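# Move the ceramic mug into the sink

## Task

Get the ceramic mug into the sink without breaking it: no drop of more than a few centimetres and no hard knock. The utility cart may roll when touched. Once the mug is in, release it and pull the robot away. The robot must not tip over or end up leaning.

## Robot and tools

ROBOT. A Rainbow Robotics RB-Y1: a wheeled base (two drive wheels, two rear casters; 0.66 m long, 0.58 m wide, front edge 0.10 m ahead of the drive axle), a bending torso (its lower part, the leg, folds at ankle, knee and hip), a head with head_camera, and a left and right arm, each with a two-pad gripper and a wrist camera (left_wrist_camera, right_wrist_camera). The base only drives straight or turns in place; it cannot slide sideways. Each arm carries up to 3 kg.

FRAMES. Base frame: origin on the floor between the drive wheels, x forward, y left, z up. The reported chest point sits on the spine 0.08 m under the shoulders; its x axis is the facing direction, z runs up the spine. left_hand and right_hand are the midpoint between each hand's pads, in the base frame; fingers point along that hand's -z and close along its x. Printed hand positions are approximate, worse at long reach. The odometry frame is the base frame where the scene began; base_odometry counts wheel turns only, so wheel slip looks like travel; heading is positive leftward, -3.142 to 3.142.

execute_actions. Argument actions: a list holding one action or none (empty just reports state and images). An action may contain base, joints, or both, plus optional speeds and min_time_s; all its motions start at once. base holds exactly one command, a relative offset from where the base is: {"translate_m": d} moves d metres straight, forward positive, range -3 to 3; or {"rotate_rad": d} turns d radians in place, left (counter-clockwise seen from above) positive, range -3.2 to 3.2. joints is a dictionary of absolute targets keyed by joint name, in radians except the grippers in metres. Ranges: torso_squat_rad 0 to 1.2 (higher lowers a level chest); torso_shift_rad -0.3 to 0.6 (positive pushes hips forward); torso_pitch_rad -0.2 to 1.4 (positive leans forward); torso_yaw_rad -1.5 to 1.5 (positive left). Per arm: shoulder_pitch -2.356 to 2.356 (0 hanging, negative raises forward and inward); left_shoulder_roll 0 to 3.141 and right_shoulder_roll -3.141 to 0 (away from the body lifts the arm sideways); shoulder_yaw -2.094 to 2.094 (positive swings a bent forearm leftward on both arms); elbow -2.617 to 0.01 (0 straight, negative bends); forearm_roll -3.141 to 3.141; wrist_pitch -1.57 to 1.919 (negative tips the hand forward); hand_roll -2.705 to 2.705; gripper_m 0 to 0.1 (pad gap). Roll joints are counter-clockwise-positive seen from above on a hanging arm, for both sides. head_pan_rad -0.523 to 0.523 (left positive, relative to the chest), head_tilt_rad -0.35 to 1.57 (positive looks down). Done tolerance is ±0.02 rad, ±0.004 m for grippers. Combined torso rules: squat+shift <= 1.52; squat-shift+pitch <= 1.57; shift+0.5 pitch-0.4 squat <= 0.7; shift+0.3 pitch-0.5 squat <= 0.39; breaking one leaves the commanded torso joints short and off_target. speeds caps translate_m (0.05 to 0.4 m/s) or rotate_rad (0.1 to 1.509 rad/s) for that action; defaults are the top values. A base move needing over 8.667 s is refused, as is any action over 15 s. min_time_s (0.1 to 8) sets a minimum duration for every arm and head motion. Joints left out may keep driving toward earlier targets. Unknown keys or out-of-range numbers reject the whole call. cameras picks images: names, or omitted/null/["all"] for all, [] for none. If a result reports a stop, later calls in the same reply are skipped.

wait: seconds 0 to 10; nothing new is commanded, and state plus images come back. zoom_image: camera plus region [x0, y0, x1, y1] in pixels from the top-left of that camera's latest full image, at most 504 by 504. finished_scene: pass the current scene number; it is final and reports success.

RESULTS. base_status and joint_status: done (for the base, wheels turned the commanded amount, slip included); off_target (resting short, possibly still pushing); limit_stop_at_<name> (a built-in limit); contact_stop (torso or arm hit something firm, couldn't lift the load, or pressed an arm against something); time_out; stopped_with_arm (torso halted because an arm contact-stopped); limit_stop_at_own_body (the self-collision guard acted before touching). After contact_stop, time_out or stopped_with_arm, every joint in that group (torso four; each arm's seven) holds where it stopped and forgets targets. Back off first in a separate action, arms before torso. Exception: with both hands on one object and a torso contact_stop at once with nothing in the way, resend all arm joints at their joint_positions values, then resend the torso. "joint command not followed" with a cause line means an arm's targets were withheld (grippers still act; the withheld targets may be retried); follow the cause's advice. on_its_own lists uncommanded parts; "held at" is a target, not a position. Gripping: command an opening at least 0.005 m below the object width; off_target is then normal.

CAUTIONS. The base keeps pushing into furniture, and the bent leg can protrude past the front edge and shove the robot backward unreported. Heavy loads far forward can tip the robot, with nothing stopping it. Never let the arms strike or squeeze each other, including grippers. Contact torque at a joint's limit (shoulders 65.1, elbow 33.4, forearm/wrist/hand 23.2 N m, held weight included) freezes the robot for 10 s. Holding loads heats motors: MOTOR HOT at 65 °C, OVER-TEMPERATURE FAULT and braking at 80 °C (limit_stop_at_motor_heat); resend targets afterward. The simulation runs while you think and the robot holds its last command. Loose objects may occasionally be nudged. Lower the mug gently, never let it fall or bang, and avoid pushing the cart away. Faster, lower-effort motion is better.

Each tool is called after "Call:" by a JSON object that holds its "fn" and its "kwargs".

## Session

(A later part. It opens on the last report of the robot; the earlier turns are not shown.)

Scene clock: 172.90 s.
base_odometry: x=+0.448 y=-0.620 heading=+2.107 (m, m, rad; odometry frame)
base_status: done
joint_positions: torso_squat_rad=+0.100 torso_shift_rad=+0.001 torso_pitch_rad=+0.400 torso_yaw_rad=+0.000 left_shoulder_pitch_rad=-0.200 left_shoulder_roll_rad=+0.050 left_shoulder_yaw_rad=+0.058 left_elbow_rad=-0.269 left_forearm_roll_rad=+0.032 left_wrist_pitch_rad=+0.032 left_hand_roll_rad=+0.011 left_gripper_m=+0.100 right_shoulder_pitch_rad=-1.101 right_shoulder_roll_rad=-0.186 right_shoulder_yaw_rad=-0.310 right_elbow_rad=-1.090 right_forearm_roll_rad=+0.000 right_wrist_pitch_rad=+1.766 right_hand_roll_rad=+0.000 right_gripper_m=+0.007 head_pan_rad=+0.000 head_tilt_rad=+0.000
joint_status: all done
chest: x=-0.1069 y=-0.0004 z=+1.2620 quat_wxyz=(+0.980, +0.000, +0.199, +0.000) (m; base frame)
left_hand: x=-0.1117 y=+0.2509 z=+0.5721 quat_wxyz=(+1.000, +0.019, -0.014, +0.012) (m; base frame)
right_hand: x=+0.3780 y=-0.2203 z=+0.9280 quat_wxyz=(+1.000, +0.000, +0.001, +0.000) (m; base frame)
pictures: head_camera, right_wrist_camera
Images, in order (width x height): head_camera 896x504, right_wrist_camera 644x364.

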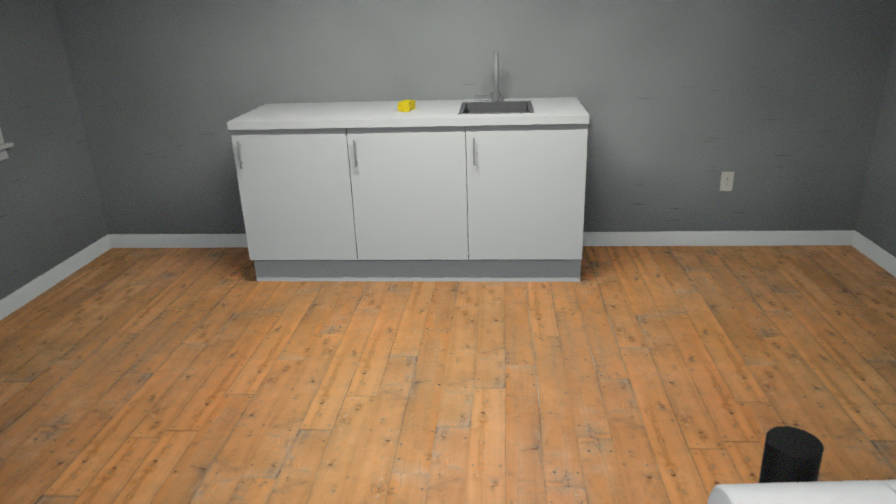

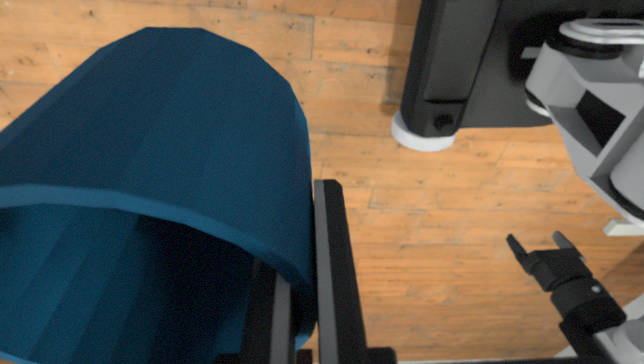

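Call:
{"fn": "execute_actions", "kwargs": {"actions": [{"base":{"translate_m":2.3},"joints":{"torso_squat_rad":0,"torso_pitch_rad":0.3,"head_tilt_rad":0.35,"right_shoulder_pitch_rad":-1.1624,"right_shoulder_roll_rad":-0.2054,"right_shoulder_yaw_rad":-0.3193,"right_elbow_rad":-1.023,"right_wrist_pitch_rad":1.862,"left_shoulder_pitch_rad":-0.1},"min_time_s":2}], "cameras": ["head_camera","right_wrist_camera"]}}

Scene clock: 192.23 s.
base_odometry: x=-0.725 y=+1.358 heading=+2.106 (m, m, rad; odometry frame)
base_status: done
joint_positions: torso_squat_rad=+0.000 torso_shift_rad=+0.001 torso_pitch_rad=+0.300 torso_yaw_rad=+0.000 left_shoulder_pitch_rad=-0.100 left_shoulder_roll_rad=+0.050 left_shoulder_yaw_rad=+0.058 left_elbow_rad=-0.269 left_forearm_roll_rad=+0.032 left_wrist_pitch_rad=+0.032 left_hand_roll_rad=+0.011 left_gripper_m=+0.100 right_shoulder_pitch_rad=-1.162 right_shoulder_roll_rad=-0.205 right_shoulder_yaw_rad=-0.319 right_elbow_rad=-1.023 right_forearm_roll_rad=+0.000 right_wrist_pitch_rad=+1.862 right_hand_roll_rad=+0.000 right_gripper_m=+0.007 head_pan_rad=+0.000 head_tilt_rad=+0.350
joint_status: all done
chest: x=-0.1359 y=-0.0005 z=+1.2761 quat_wxyz=(+0.989, +0.000, +0.150, +0.000) (m; base frame)
left_hand: x=-0.1444 y=+0.2587 z=+0.5891 quat_wxyz=(+0.999, +0.025, -0.017, +0.028) (m; base frame)
right_hand: x=+0.3677 y=-0.2201 z=+1.0040 quat_wxyz=(+1.000, +0.000, +0.001, +0.000) (m; base frame)
pictures: head_camera, right_wrist_camera
Images, in order (width x height): head_camera 896x504, right_wrist_camera 644x364.

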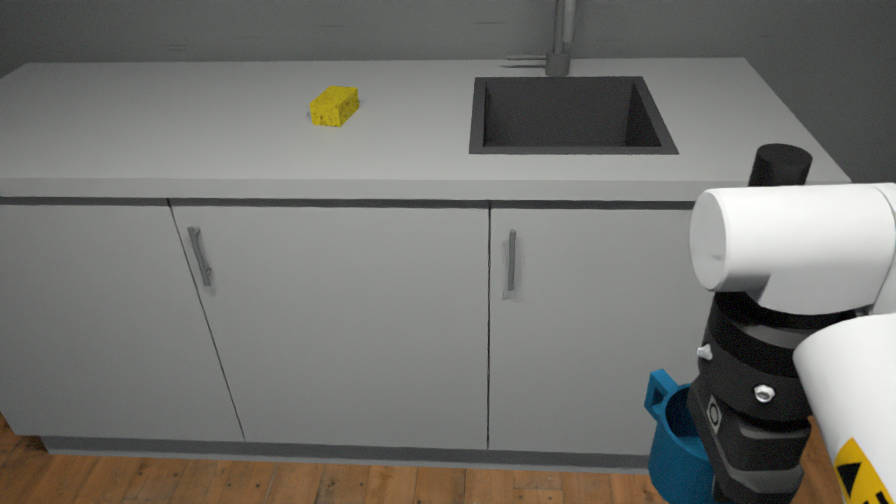

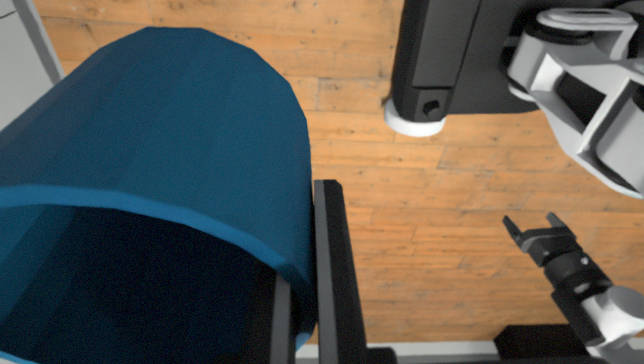

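Call:
{"fn": "execute_actions", "kwargs": {"actions": [{"base":{"translate_m":0.45},"joints":{"head_tilt_rad":0.4,"head_pan_rad":-0.1}}], "cameras": ["head_camera","right_wrist_camera"]}}

Scene clock: 205.43 s.
base_odometry: x=-0.954 y=+1.746 heading=+2.105 (m, m, rad; odometry frame)
base_status: done
joint_positions: torso_squat_rad=+0.000 torso_shift_rad=+0.001 torso_pitch_rad=+0.300 torso_yaw_rad=+0.000 left_shoulder_pitch_rad=-0.100 left_shoulder_roll_rad=+0.050 left_shoulder_yaw_rad=+0.058 left_elbow_rad=-0.269 left_forearm_roll_rad=+0.032 left_wrist_pitch_rad=+0.032 left_hand_roll_rad=+0.011 left_gripper_m=+0.100 right_shoulder_pitch_rad=-1.162 right_shoulder_roll_rad=-0.205 right_shoulder_yaw_rad=-0.319 right_elbow_rad=-1.023 right_forearm_roll_rad=+0.000 right_wrist_pitch_rad=+1.862 right_hand_roll_rad=+0.000 right_gripper_m=+0.007 head_pan_rad=-0.100 head_tilt_rad=+0.400
joint_status: all done
chest: x=-0.1359 y=-0.0005 z=+1.2761 quat_wxyz=(+0.989, +0.000, +0.150, +0.000) (m; base frame)
left_hand: x=-0.1447 y=+0.2588 z=+0.5891 quat_wxyz=(+0.999, +0.025, -0.017, +0.028) (m; base frame)
right_hand: x=+0.3677 y=-0.2201 z=+1.0040 quat_wxyz=(+1.000, +0.000, +0.001, +0.000) (m; base frame)
pictures: head_camera, right_wrist_camera
Images, in order (width x height): head_camera 896x504, right_wrist_camera 644x364.

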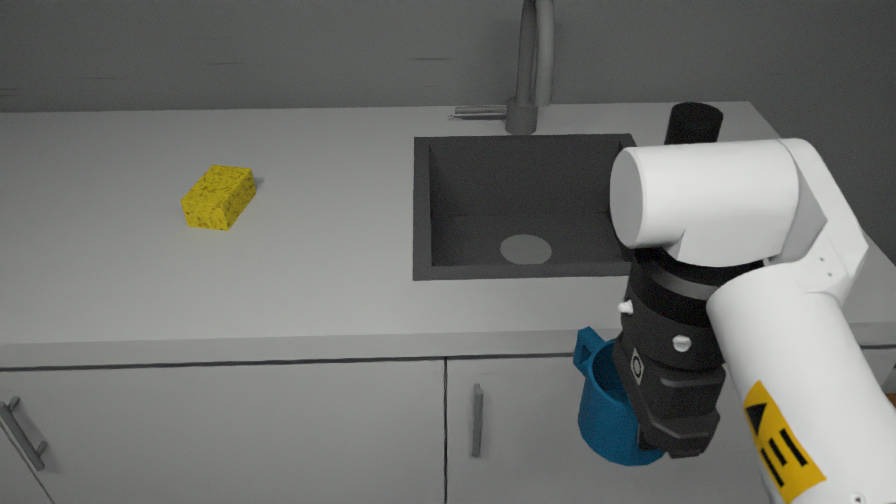

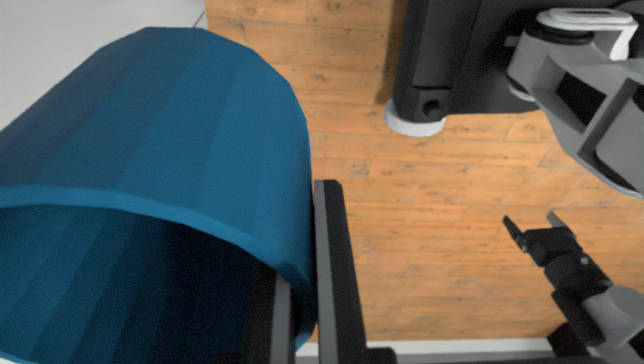

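Call:
{"fn": "execute_actions", "kwargs": {"actions": [{"joints":{"torso_pitch_rad":0.2,"head_tilt_rad":0.75}}], "cameras": []}}

Call:
{"fn": "execute_actions", "kwargs": {"actions": [{"base":{"translate_m":0.33},"speeds":{"translate_m":0.25}}], "cameras": ["head_camera","right_wrist_camera"]}}

Scene clock: 217.40 s.
base_odometry: x=-0.954 y=+1.746 heading=+2.105 (m, m, rad; odometry frame)
base_status: not commanded
joint_positions: torso_squat_rad=+0.000 torso_shift_rad=+0.001 torso_pitch_rad=+0.200 torso_yaw_rad=+0.000 left_shoulder_pitch_rad=-0.100 left_shoulder_roll_rad=+0.050 left_shoulder_yaw_rad=+0.058 left_elbow_rad=-0.269 left_forearm_roll_rad=+0.032 left_wrist_pitch_rad=+0.032 left_hand_roll_rad=+0.011 left_gripper_m=+0.100 right_shoulder_pitch_rad=-1.162 right_shoulder_roll_rad=-0.205 right_shoulder_yaw_rad=-0.319 right_elbow_rad=-1.023 right_forearm_roll_rad=+0.000 right_wrist_pitch_rad=+1.862 right_hand_roll_rad=+0.000 right_gripper_m=+0.007 head_pan_rad=-0.100 head_tilt_rad=+0.750
joint_status: all done
chest: x=-0.1659 y=-0.0005 z=+1.2837 quat_wxyz=(+0.995, +0.000, +0.100, +0.000) (m; base frame)
left_hand: x=-0.1060 y=+0.2588 z=+0.5993 quat_wxyz=(+0.997, +0.024, -0.067, +0.029) (m; base frame)
right_hand: x=+0.3623 y=-0.2201 z=+1.0633 quat_wxyz=(+0.999, +0.000, -0.049, +0.000) (m; base frame)
pictures: none
No camera images: the call's "cameras" was empty. Leave "cameras" out to get every camera's image.

Scene clock: 219.70 s.
base_odometry: x=-1.122 y=+2.030 heading=+2.105 (m, m, rad; odometry frame)
base_status: done
joint_positions: torso_squat_rad=+0.000 torso_shift_rad=+0.001 torso_pitch_rad=+0.200 torso_yaw_rad=+0.000 left_shoulder_pitch_rad=-0.100 left_shoulder_roll_rad=+0.050 left_shoulder_yaw_rad=+0.058 left_elbow_rad=-0.269 left_forearm_roll_rad=+0.032 left_wrist_pitch_rad=+0.032 left_hand_roll_rad=+0.011 left_gripper_m=+0.100 right_shoulder_pitch_rad=-1.162 right_shoulder_roll_rad=-0.205 right_shoulder_yaw_rad=-0.319 right_elbow_rad=-1.023 right_forearm_roll_rad=+0.000 right_wrist_pitch_rad=+1.862 right_hand_roll_rad=+0.000 right_gripper_m=+0.007 head_pan_rad=-0.100 head_tilt_rad=+0.750
joint_status: not commanded
chest: x=-0.1658 y=-0.0005 z=+1.2837 quat_wxyz=(+0.995, +0.000, +0.100, +0.000) (m; base frame)
left_hand: x=-0.1060 y=+0.2588 z=+0.5993 quat_wxyz=(+0.997, +0.024, -0.067, +0.029) (m; base frame)
right_hand: x=+0.3624 y=-0.2201 z=+1.0632 quat_wxyz=(+0.999, +0.000, -0.049, +0.000) (m; base frame)
pictures: head_camera, right_wrist_camera
Images, in order (width x height): head_camera 896x504, right_wrist_camera 644x364.

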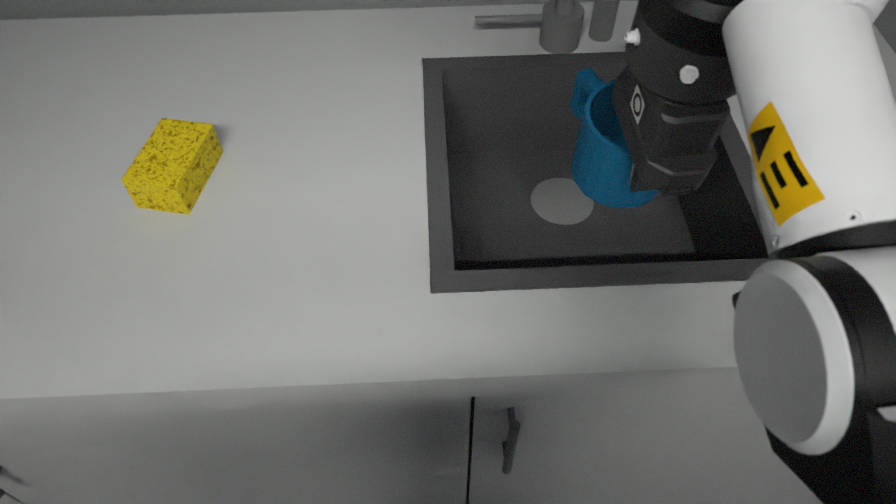

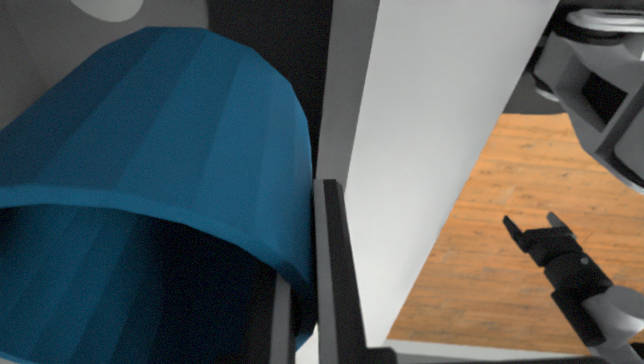

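Call:
{"fn": "execute_actions", "kwargs": {"actions": [{"base":{"translate_m":0.095},"joints":{"torso_pitch_rad":0.26},"speeds":{"translate_m":0.15}}], "cameras": []}}

Call:
{"fn": "execute_actions", "kwargs": {"actions": [{"joints":{"torso_pitch_rad":0.3,"torso_squat_rad":0.4,"head_tilt_rad":0.7}}], "cameras": ["head_camera","right_wrist_camera"]}}

Scene clock: 227.90 s.
base_odometry: x=-1.171 y=+2.111 heading=+2.104 (m, m, rad; odometry frame)
base_status: done
joint_positions: torso_squat_rad=+0.000 torso_shift_rad=+0.001 torso_pitch_rad=+0.260 torso_yaw_rad=+0.000 left_shoulder_pitch_rad=-0.100 left_shoulder_roll_rad=+0.050 left_shoulder_yaw_rad=+0.058 left_elbow_rad=-0.269 left_forearm_roll_rad=+0.032 left_wrist_pitch_rad=+0.032 left_hand_roll_rad=+0.011 left_gripper_m=+0.100 right_shoulder_pitch_rad=-1.162 right_shoulder_roll_rad=-0.205 right_shoulder_yaw_rad=-0.319 right_elbow_rad=-1.023 right_forearm_roll_rad=+0.000 right_wrist_pitch_rad=+1.862 right_hand_roll_rad=+0.000 right_gripper_m=+0.007 head_pan_rad=-0.100 head_tilt_rad=+0.750
joint_status: all done
chest: x=-0.1477 y=-0.0005 z=+1.2795 quat_wxyz=(+0.992, +0.000, +0.130, +0.000) (m; base frame)
left_hand: x=-0.1291 y=+0.2588 z=+0.5927 quat_wxyz=(+0.999, +0.025, -0.037, +0.028) (m; base frame)
right_hand: x=+0.3663 y=-0.2201 z=+1.0277 quat_wxyz=(+1.000, +0.000, -0.019, +0.000) (m; base frame)
pictures: none
No camera images: the call's "cameras" was empty. Leave "cameras" out to get every camera's image.

Scene clock: 230.10 s.
base_odometry: x=-1.171 y=+2.111 heading=+2.104 (m, m, rad; odometry frame)
base_status: not commanded
joint_positions: torso_squat_rad=+0.400 torso_shift_rad=+0.001 torso_pitch_rad=+0.300 torso_yaw_rad=+0.000 left_shoulder_pitch_rad=-0.100 left_shoulder_roll_rad=+0.050 left_shoulder_yaw_rad=+0.058 left_elbow_rad=-0.269 left_forearm_roll_rad=+0.032 left_wrist_pitch_rad=+0.032 left_hand_roll_rad=+0.011 left_gripper_m=+0.100 right_shoulder_pitch_rad=-1.162 right_shoulder_roll_rad=-0.205 right_shoulder_yaw_rad=-0.319 right_elbow_rad=-1.023 right_forearm_roll_rad=+0.000 right_wrist_pitch_rad=+1.862 right_hand_roll_rad=+0.000 right_gripper_m=+0.007 head_pan_rad=-0.100 head_tilt_rad=+0.700
joint_status: all done
chest: x=-0.1360 y=-0.0004 z=+1.2209 quat_wxyz=(+0.989, +0.000, +0.149, +0.000) (m; base frame)
left_hand: x=-0.1447 y=+0.2588 z=+0.5339 quat_wxyz=(+0.999, +0.025, -0.017, +0.028) (m; base frame)
right_hand: x=+0.3676 y=-0.2201 z=+0.9488 quat_wxyz=(+1.000, +0.000, +0.000, +0.000) (m; base frame)
pictures: head_camera, right_wrist_camera
Images, in order (width x height): head_camera 896x504, right_wrist_camera 644x364.

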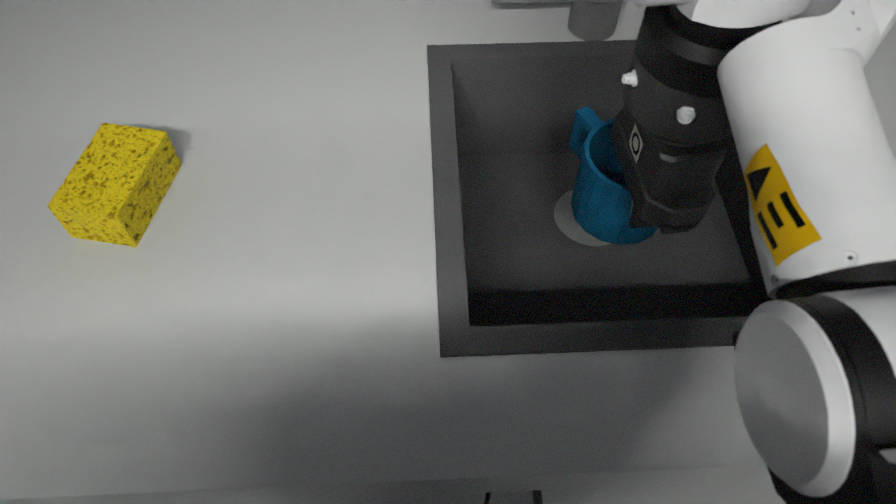

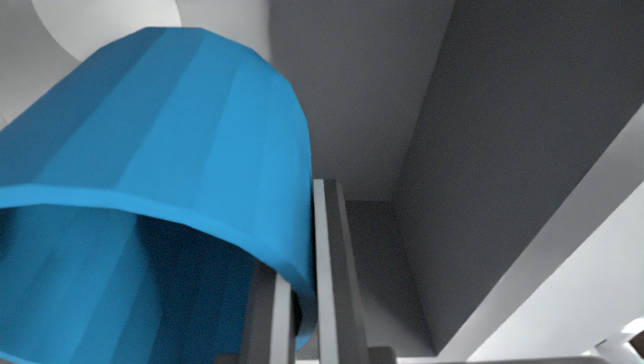

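Call:
{"fn": "execute_actions", "kwargs": {"actions": [{"joints":{"torso_squat_rad":0.67}}], "cameras": ["head_camera","right_wrist_camera"]}}

Scene clock: 236.60 s.
base_odometry: x=-1.171 y=+2.111 heading=+2.104 (m, m, rad; odometry frame)
base_status: not commanded
joint_positions: torso_squat_rad=+0.670 torso_shift_rad=+0.001 torso_pitch_rad=+0.300 torso_yaw_rad=+0.000 left_shoulder_pitch_rad=-0.100 left_shoulder_roll_rad=+0.050 left_shoulder_yaw_rad=+0.058 left_elbow_rad=-0.269 left_forearm_roll_rad=+0.032 left_wrist_pitch_rad=+0.032 left_hand_roll_rad=+0.011 left_gripper_m=+0.100 right_shoulder_pitch_rad=-1.162 right_shoulder_roll_rad=-0.205 right_shoulder_yaw_rad=-0.319 right_elbow_rad=-1.023 right_forearm_roll_rad=+0.000 right_wrist_pitch_rad=+1.862 right_hand_roll_rad=+0.000 right_gripper_m=+0.007 head_pan_rad=-0.100 head_tilt_rad=+0.700
joint_status: all done
chest: x=-0.1361 y=-0.0004 z=+1.1248 quat_wxyz=(+0.989, +0.000, +0.149, +0.000) (m; base frame)
left_hand: x=-0.1448 y=+0.2589 z=+0.4378 quat_wxyz=(+0.999, +0.025, -0.017, +0.028) (m; base frame)
right_hand: x=+0.3675 y=-0.2200 z=+0.8528 quat_wxyz=(+1.000, +0.000, +0.000, +0.000) (m; base frame)
pictures: head_camera, right_wrist_camera
Images, in order (width x height): head_camera 896x504, right_wrist_camera 644x364.

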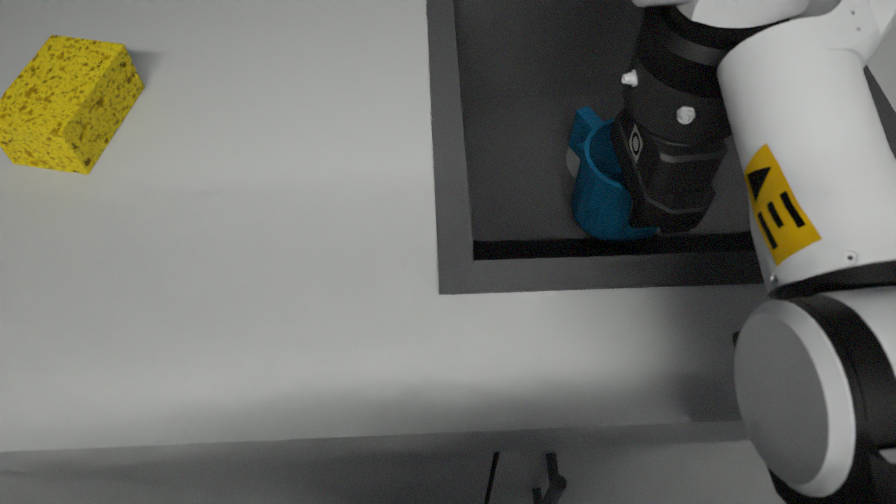

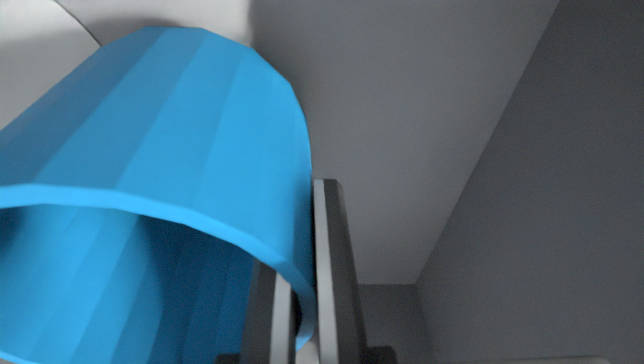

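Call:
{"fn": "execute_actions", "kwargs": {"actions": [{"joints":{"torso_squat_rad":0.70}}], "cameras": ["head_camera","right_wrist_camera"]}}

Scene clock: 252.47 s.
base_odometry: x=-1.171 y=+2.111 heading=+2.104 (m, m, rad; odometry frame)
base_status: not commanded
joint_positions: torso_squat_rad=+0.700 torso_shift_rad=+0.001 torso_pitch_rad=+0.300 torso_yaw_rad=+0.000 left_shoulder_pitch_rad=-0.100 left_shoulder_roll_rad=+0.050 left_shoulder_yaw_rad=+0.058 left_elbow_rad=-0.269 left_forearm_roll_rad=+0.032 left_wrist_pitch_rad=+0.032 left_hand_roll_rad=+0.011 left_gripper_m=+0.100 right_shoulder_pitch_rad=-1.162 right_shoulder_roll_rad=-0.205 right_shoulder_yaw_rad=-0.319 right_elbow_rad=-1.023 right_forearm_roll_rad=+0.000 right_wrist_pitch_rad=+1.862 right_hand_roll_rad=+0.000 right_gripper_m=+0.007 head_pan_rad=-0.100 head_tilt_rad=+0.700
joint_status: all done
chest: x=-0.1361 y=-0.0003 z=+1.1115 quat_wxyz=(+0.989, +0.000, +0.149, +0.000) (m; base frame)
left_hand: x=-0.1448 y=+0.2589 z=+0.4245 quat_wxyz=(+0.999, +0.025, -0.017, +0.028) (m; base frame)
right_hand: x=+0.3675 y=-0.2200 z=+0.8395 quat_wxyz=(+1.000, +0.000, +0.000, +0.000) (m; base frame)
pictures: head_camera, right_wrist_camera
Images, in order (width x height): head_camera 896x504, right_wrist_camera 644x364.

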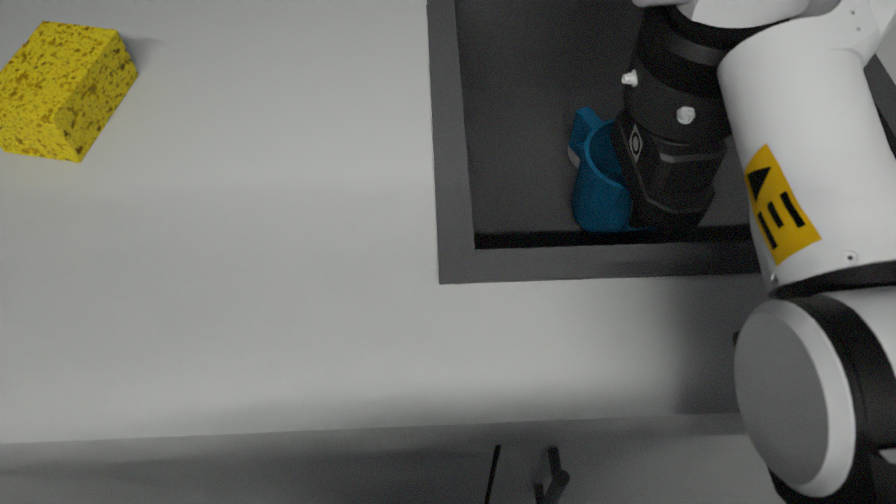

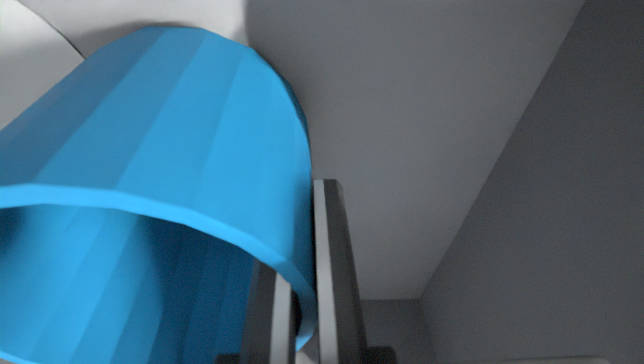

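Call:
{"fn": "execute_actions", "kwargs": {"actions": [{"joints":{"torso_squat_rad":0.725}}], "cameras": ["head_camera","right_wrist_camera"]}}

Scene clock: 260.17 s.
base_odometry: x=-1.171 y=+2.111 heading=+2.104 (m, m, rad; odometry frame)
base_status: not commanded
joint_positions: torso_squat_rad=+0.725 torso_shift_rad=+0.000 torso_pitch_rad=+0.299 torso_yaw_rad=+0.000 left_shoulder_pitch_rad=-0.100 left_shoulder_roll_rad=+0.050 left_shoulder_yaw_rad=+0.058 left_elbow_rad=-0.269 left_forearm_roll_rad=+0.032 left_wrist_pitch_rad=+0.032 left_hand_roll_rad=+0.011 left_gripper_m=+0.100 right_shoulder_pitch_rad=-1.164 right_shoulder_roll_rad=-0.206 right_shoulder_yaw_rad=-0.319 right_elbow_rad=-1.024 right_forearm_roll_rad=+0.000 right_wrist_pitch_rad=+1.862 right_hand_roll_rad=+0.000 right_gripper_m=+0.007 head_pan_rad=-0.100 head_tilt_rad=+0.700
joint_status: all done
chest: x=-0.1366 y=-0.0003 z=+1.1001 quat_wxyz=(+0.989, +0.000, +0.149, +0.000) (m; base frame)
left_hand: x=-0.1446 y=+0.2589 z=+0.4131 quat_wxyz=(+0.999, +0.025, -0.018, +0.028) (m; base frame)
right_hand: x=+0.3683 y=-0.2200 z=+0.8300 quat_wxyz=(+1.000, +0.000, -0.002, +0.000) (m; base frame)
pictures: head_camera, right_wrist_camera
Images, in order (width x height): head_camera 896x504, right_wrist_camera 644x364.

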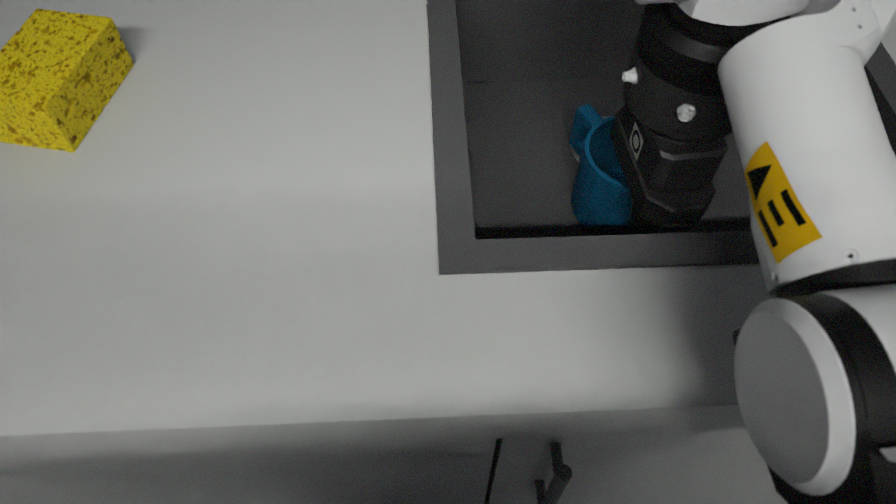

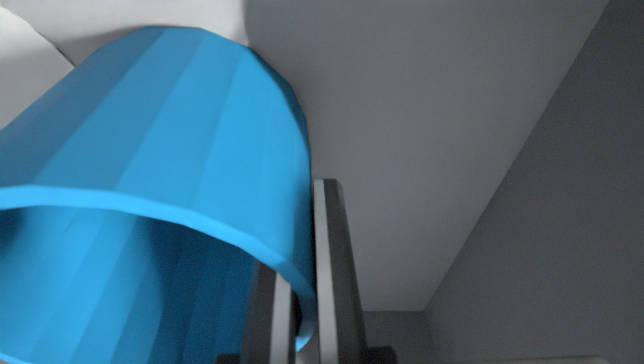

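Contact made (the joints deflected). Releasing.

Call:
{"fn": "execute_actions", "kwargs": {"actions": [{"joints":{"right_gripper_m":0.05}}], "cameras": ["right_wrist_camera"]}}

Call:
{"fn": "execute_actions", "kwargs": {"actions": [{"joints":{"torso_squat_rad":0.2}}], "cameras": ["head_camera","right_wrist_camera"]}}

Scene clock: 264.90 s.
base_odometry: x=-1.171 y=+2.111 heading=+2.104 (m, m, rad; odometry frame)
base_status: not commanded
joint_positions: torso_squat_rad=+0.725 torso_shift_rad=+0.001 torso_pitch_rad=+0.300 torso_yaw_rad=+0.000 left_shoulder_pitch_rad=-0.100 left_shoulder_roll_rad=+0.050 left_shoulder_yaw_rad=+0.058 left_elbow_rad=-0.269 left_forearm_roll_rad=+0.032 left_wrist_pitch_rad=+0.032 left_hand_roll_rad=+0.011 left_gripper_m=+0.100 right_shoulder_pitch_rad=-1.163 right_shoulder_roll_rad=-0.206 right_shoulder_yaw_rad=-0.319 right_elbow_rad=-1.023 right_forearm_roll_rad=+0.000 right_wrist_pitch_rad=+1.862 right_hand_roll_rad=+0.000 right_gripper_m=+0.050 head_pan_rad=-0.100 head_tilt_rad=+0.700
joint_status: all done
chest: x=-0.1363 y=-0.0003 z=+1.1001 quat_wxyz=(+0.989, +0.000, +0.149, +0.000) (m; base frame)
left_hand: x=-0.1447 y=+0.2589 z=+0.4131 quat_wxyz=(+0.999, +0.025, -0.017, +0.028) (m; base frame)
right_hand: x=+0.3679 y=-0.2202 z=+0.8288 quat_wxyz=(+1.000, +0.000, +0.000, +0.000) (m; base frame)
pictures: right_wrist_camera
Images, in order (width x height): right_wrist_camera 644x364.

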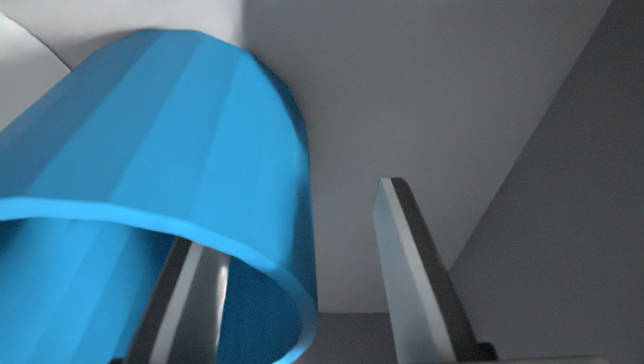

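Scene clock: 267.53 s.
base_odometry: x=-1.171 y=+2.111 heading=+2.104 (m, m, rad; odometry frame)
base_status: not commanded
joint_positions: torso_squat_rad=+0.200 torso_shift_rad=+0.001 torso_pitch_rad=+0.300 torso_yaw_rad=+0.000 left_shoulder_pitch_rad=-0.100 left_shoulder_roll_rad=+0.050 left_shoulder_yaw_rad=+0.058 left_elbow_rad=-0.269 left_forearm_roll_rad=+0.032 left_wrist_pitch_rad=+0.032 left_hand_roll_rad=+0.011 left_gripper_m=+0.100 right_shoulder_pitch_rad=-1.162 right_shoulder_roll_rad=-0.206 right_shoulder_yaw_rad=-0.319 right_elbow_rad=-1.023 right_forearm_roll_rad=+0.000 right_wrist_pitch_rad=+1.862 right_hand_roll_rad=+0.000 right_gripper_m=+0.050 head_pan_rad=-0.100 head_tilt_rad=+0.700
joint_status: all done
chest: x=-0.1359 y=-0.0004 z=+1.2621 quat_wxyz=(+0.989, +0.000, +0.150, +0.000) (m; base frame)
left_hand: x=-0.1447 y=+0.2588 z=+0.5751 quat_wxyz=(+0.999, +0.025, -0.017, +0.028) (m; base frame)
right_hand: x=+0.3680 y=-0.2203 z=+0.9905 quat_wxyz=(+1.000, +0.000, +0.000, +0.000) (m; base frame)
pictures: head_camera, right_wrist_camera
Images, in order (width x height): head_camera 896x504, right_wrist_camera 644x364.

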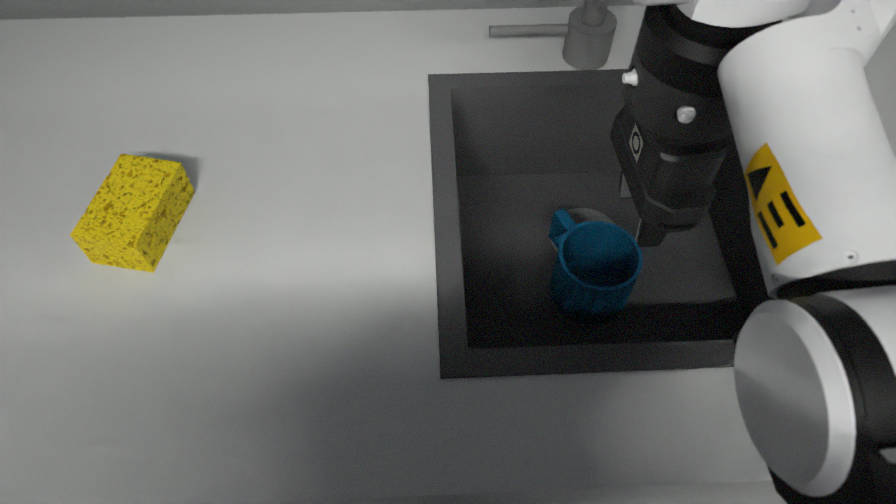

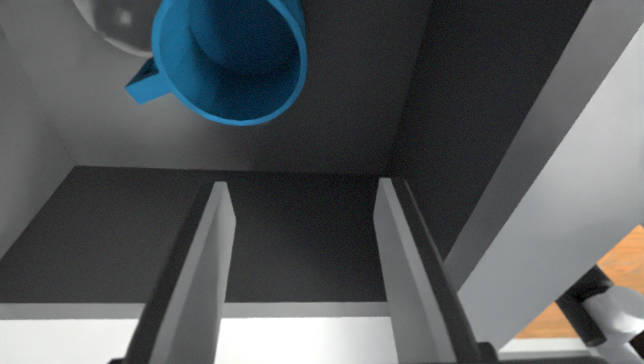

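Call:
{"fn": "execute_actions", "kwargs": {"actions": [{"base":{"translate_m":-0.5},"joints":{"torso_pitch_rad":0.1,"head_tilt_rad":0.6}}], "cameras": ["head_camera"]}}

Scene clock: 274.13 s.
base_odometry: x=-0.917 y=+1.681 heading=+2.103 (m, m, rad; odometry frame)
base_status: done
joint_positions: torso_squat_rad=+0.200 torso_shift_rad=+0.001 torso_pitch_rad=+0.100 torso_yaw_rad=+0.000 left_shoulder_pitch_rad=-0.100 left_shoulder_roll_rad=+0.050 left_shoulder_yaw_rad=+0.058 left_elbow_rad=-0.269 left_forearm_roll_rad=+0.032 left_wrist_pitch_rad=+0.032 left_hand_roll_rad=+0.011 left_gripper_m=+0.100 right_shoulder_pitch_rad=-1.162 right_shoulder_roll_rad=-0.205 right_shoulder_yaw_rad=-0.319 right_elbow_rad=-1.023 right_forearm_roll_rad=+0.000 right_wrist_pitch_rad=+1.862 right_hand_roll_rad=+0.000 right_gripper_m=+0.050 head_pan_rad=-0.100 head_tilt_rad=+0.600
joint_status: all done
chest: x=-0.1966 y=-0.0004 z=+1.2744 quat_wxyz=(+0.999, +0.000, +0.050, +0.000) (m; base frame)
left_hand: x=-0.0685 y=+0.2587 z=+0.5994 quat_wxyz=(+0.992, +0.022, -0.117, +0.030) (m; base frame)
right_hand: x=+0.3512 y=-0.2204 z=+1.1083 quat_wxyz=(+0.995, +0.000, -0.100, +0.000) (m; base frame)
pictures: head_camera
Images, in order (width x height): head_camera 896x504.

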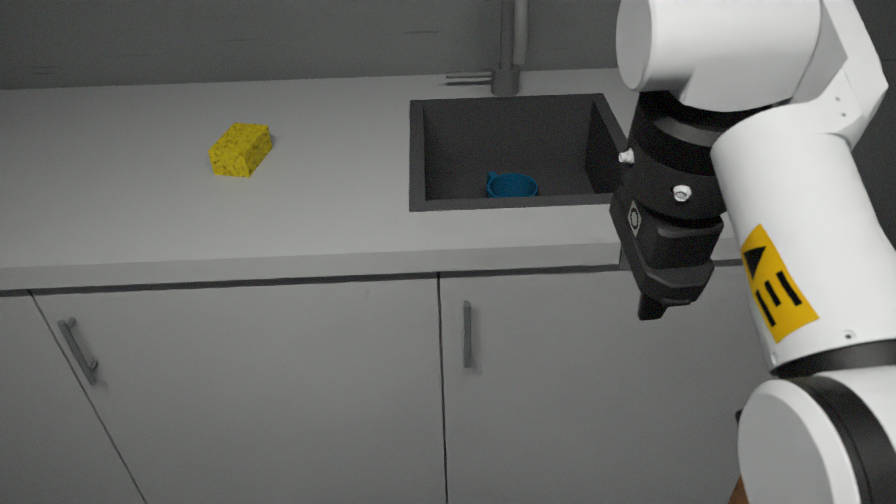

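Call:
{"fn": "finished_scene", "kwargs": {"scene": 1}}

The scene is finished: the task was done.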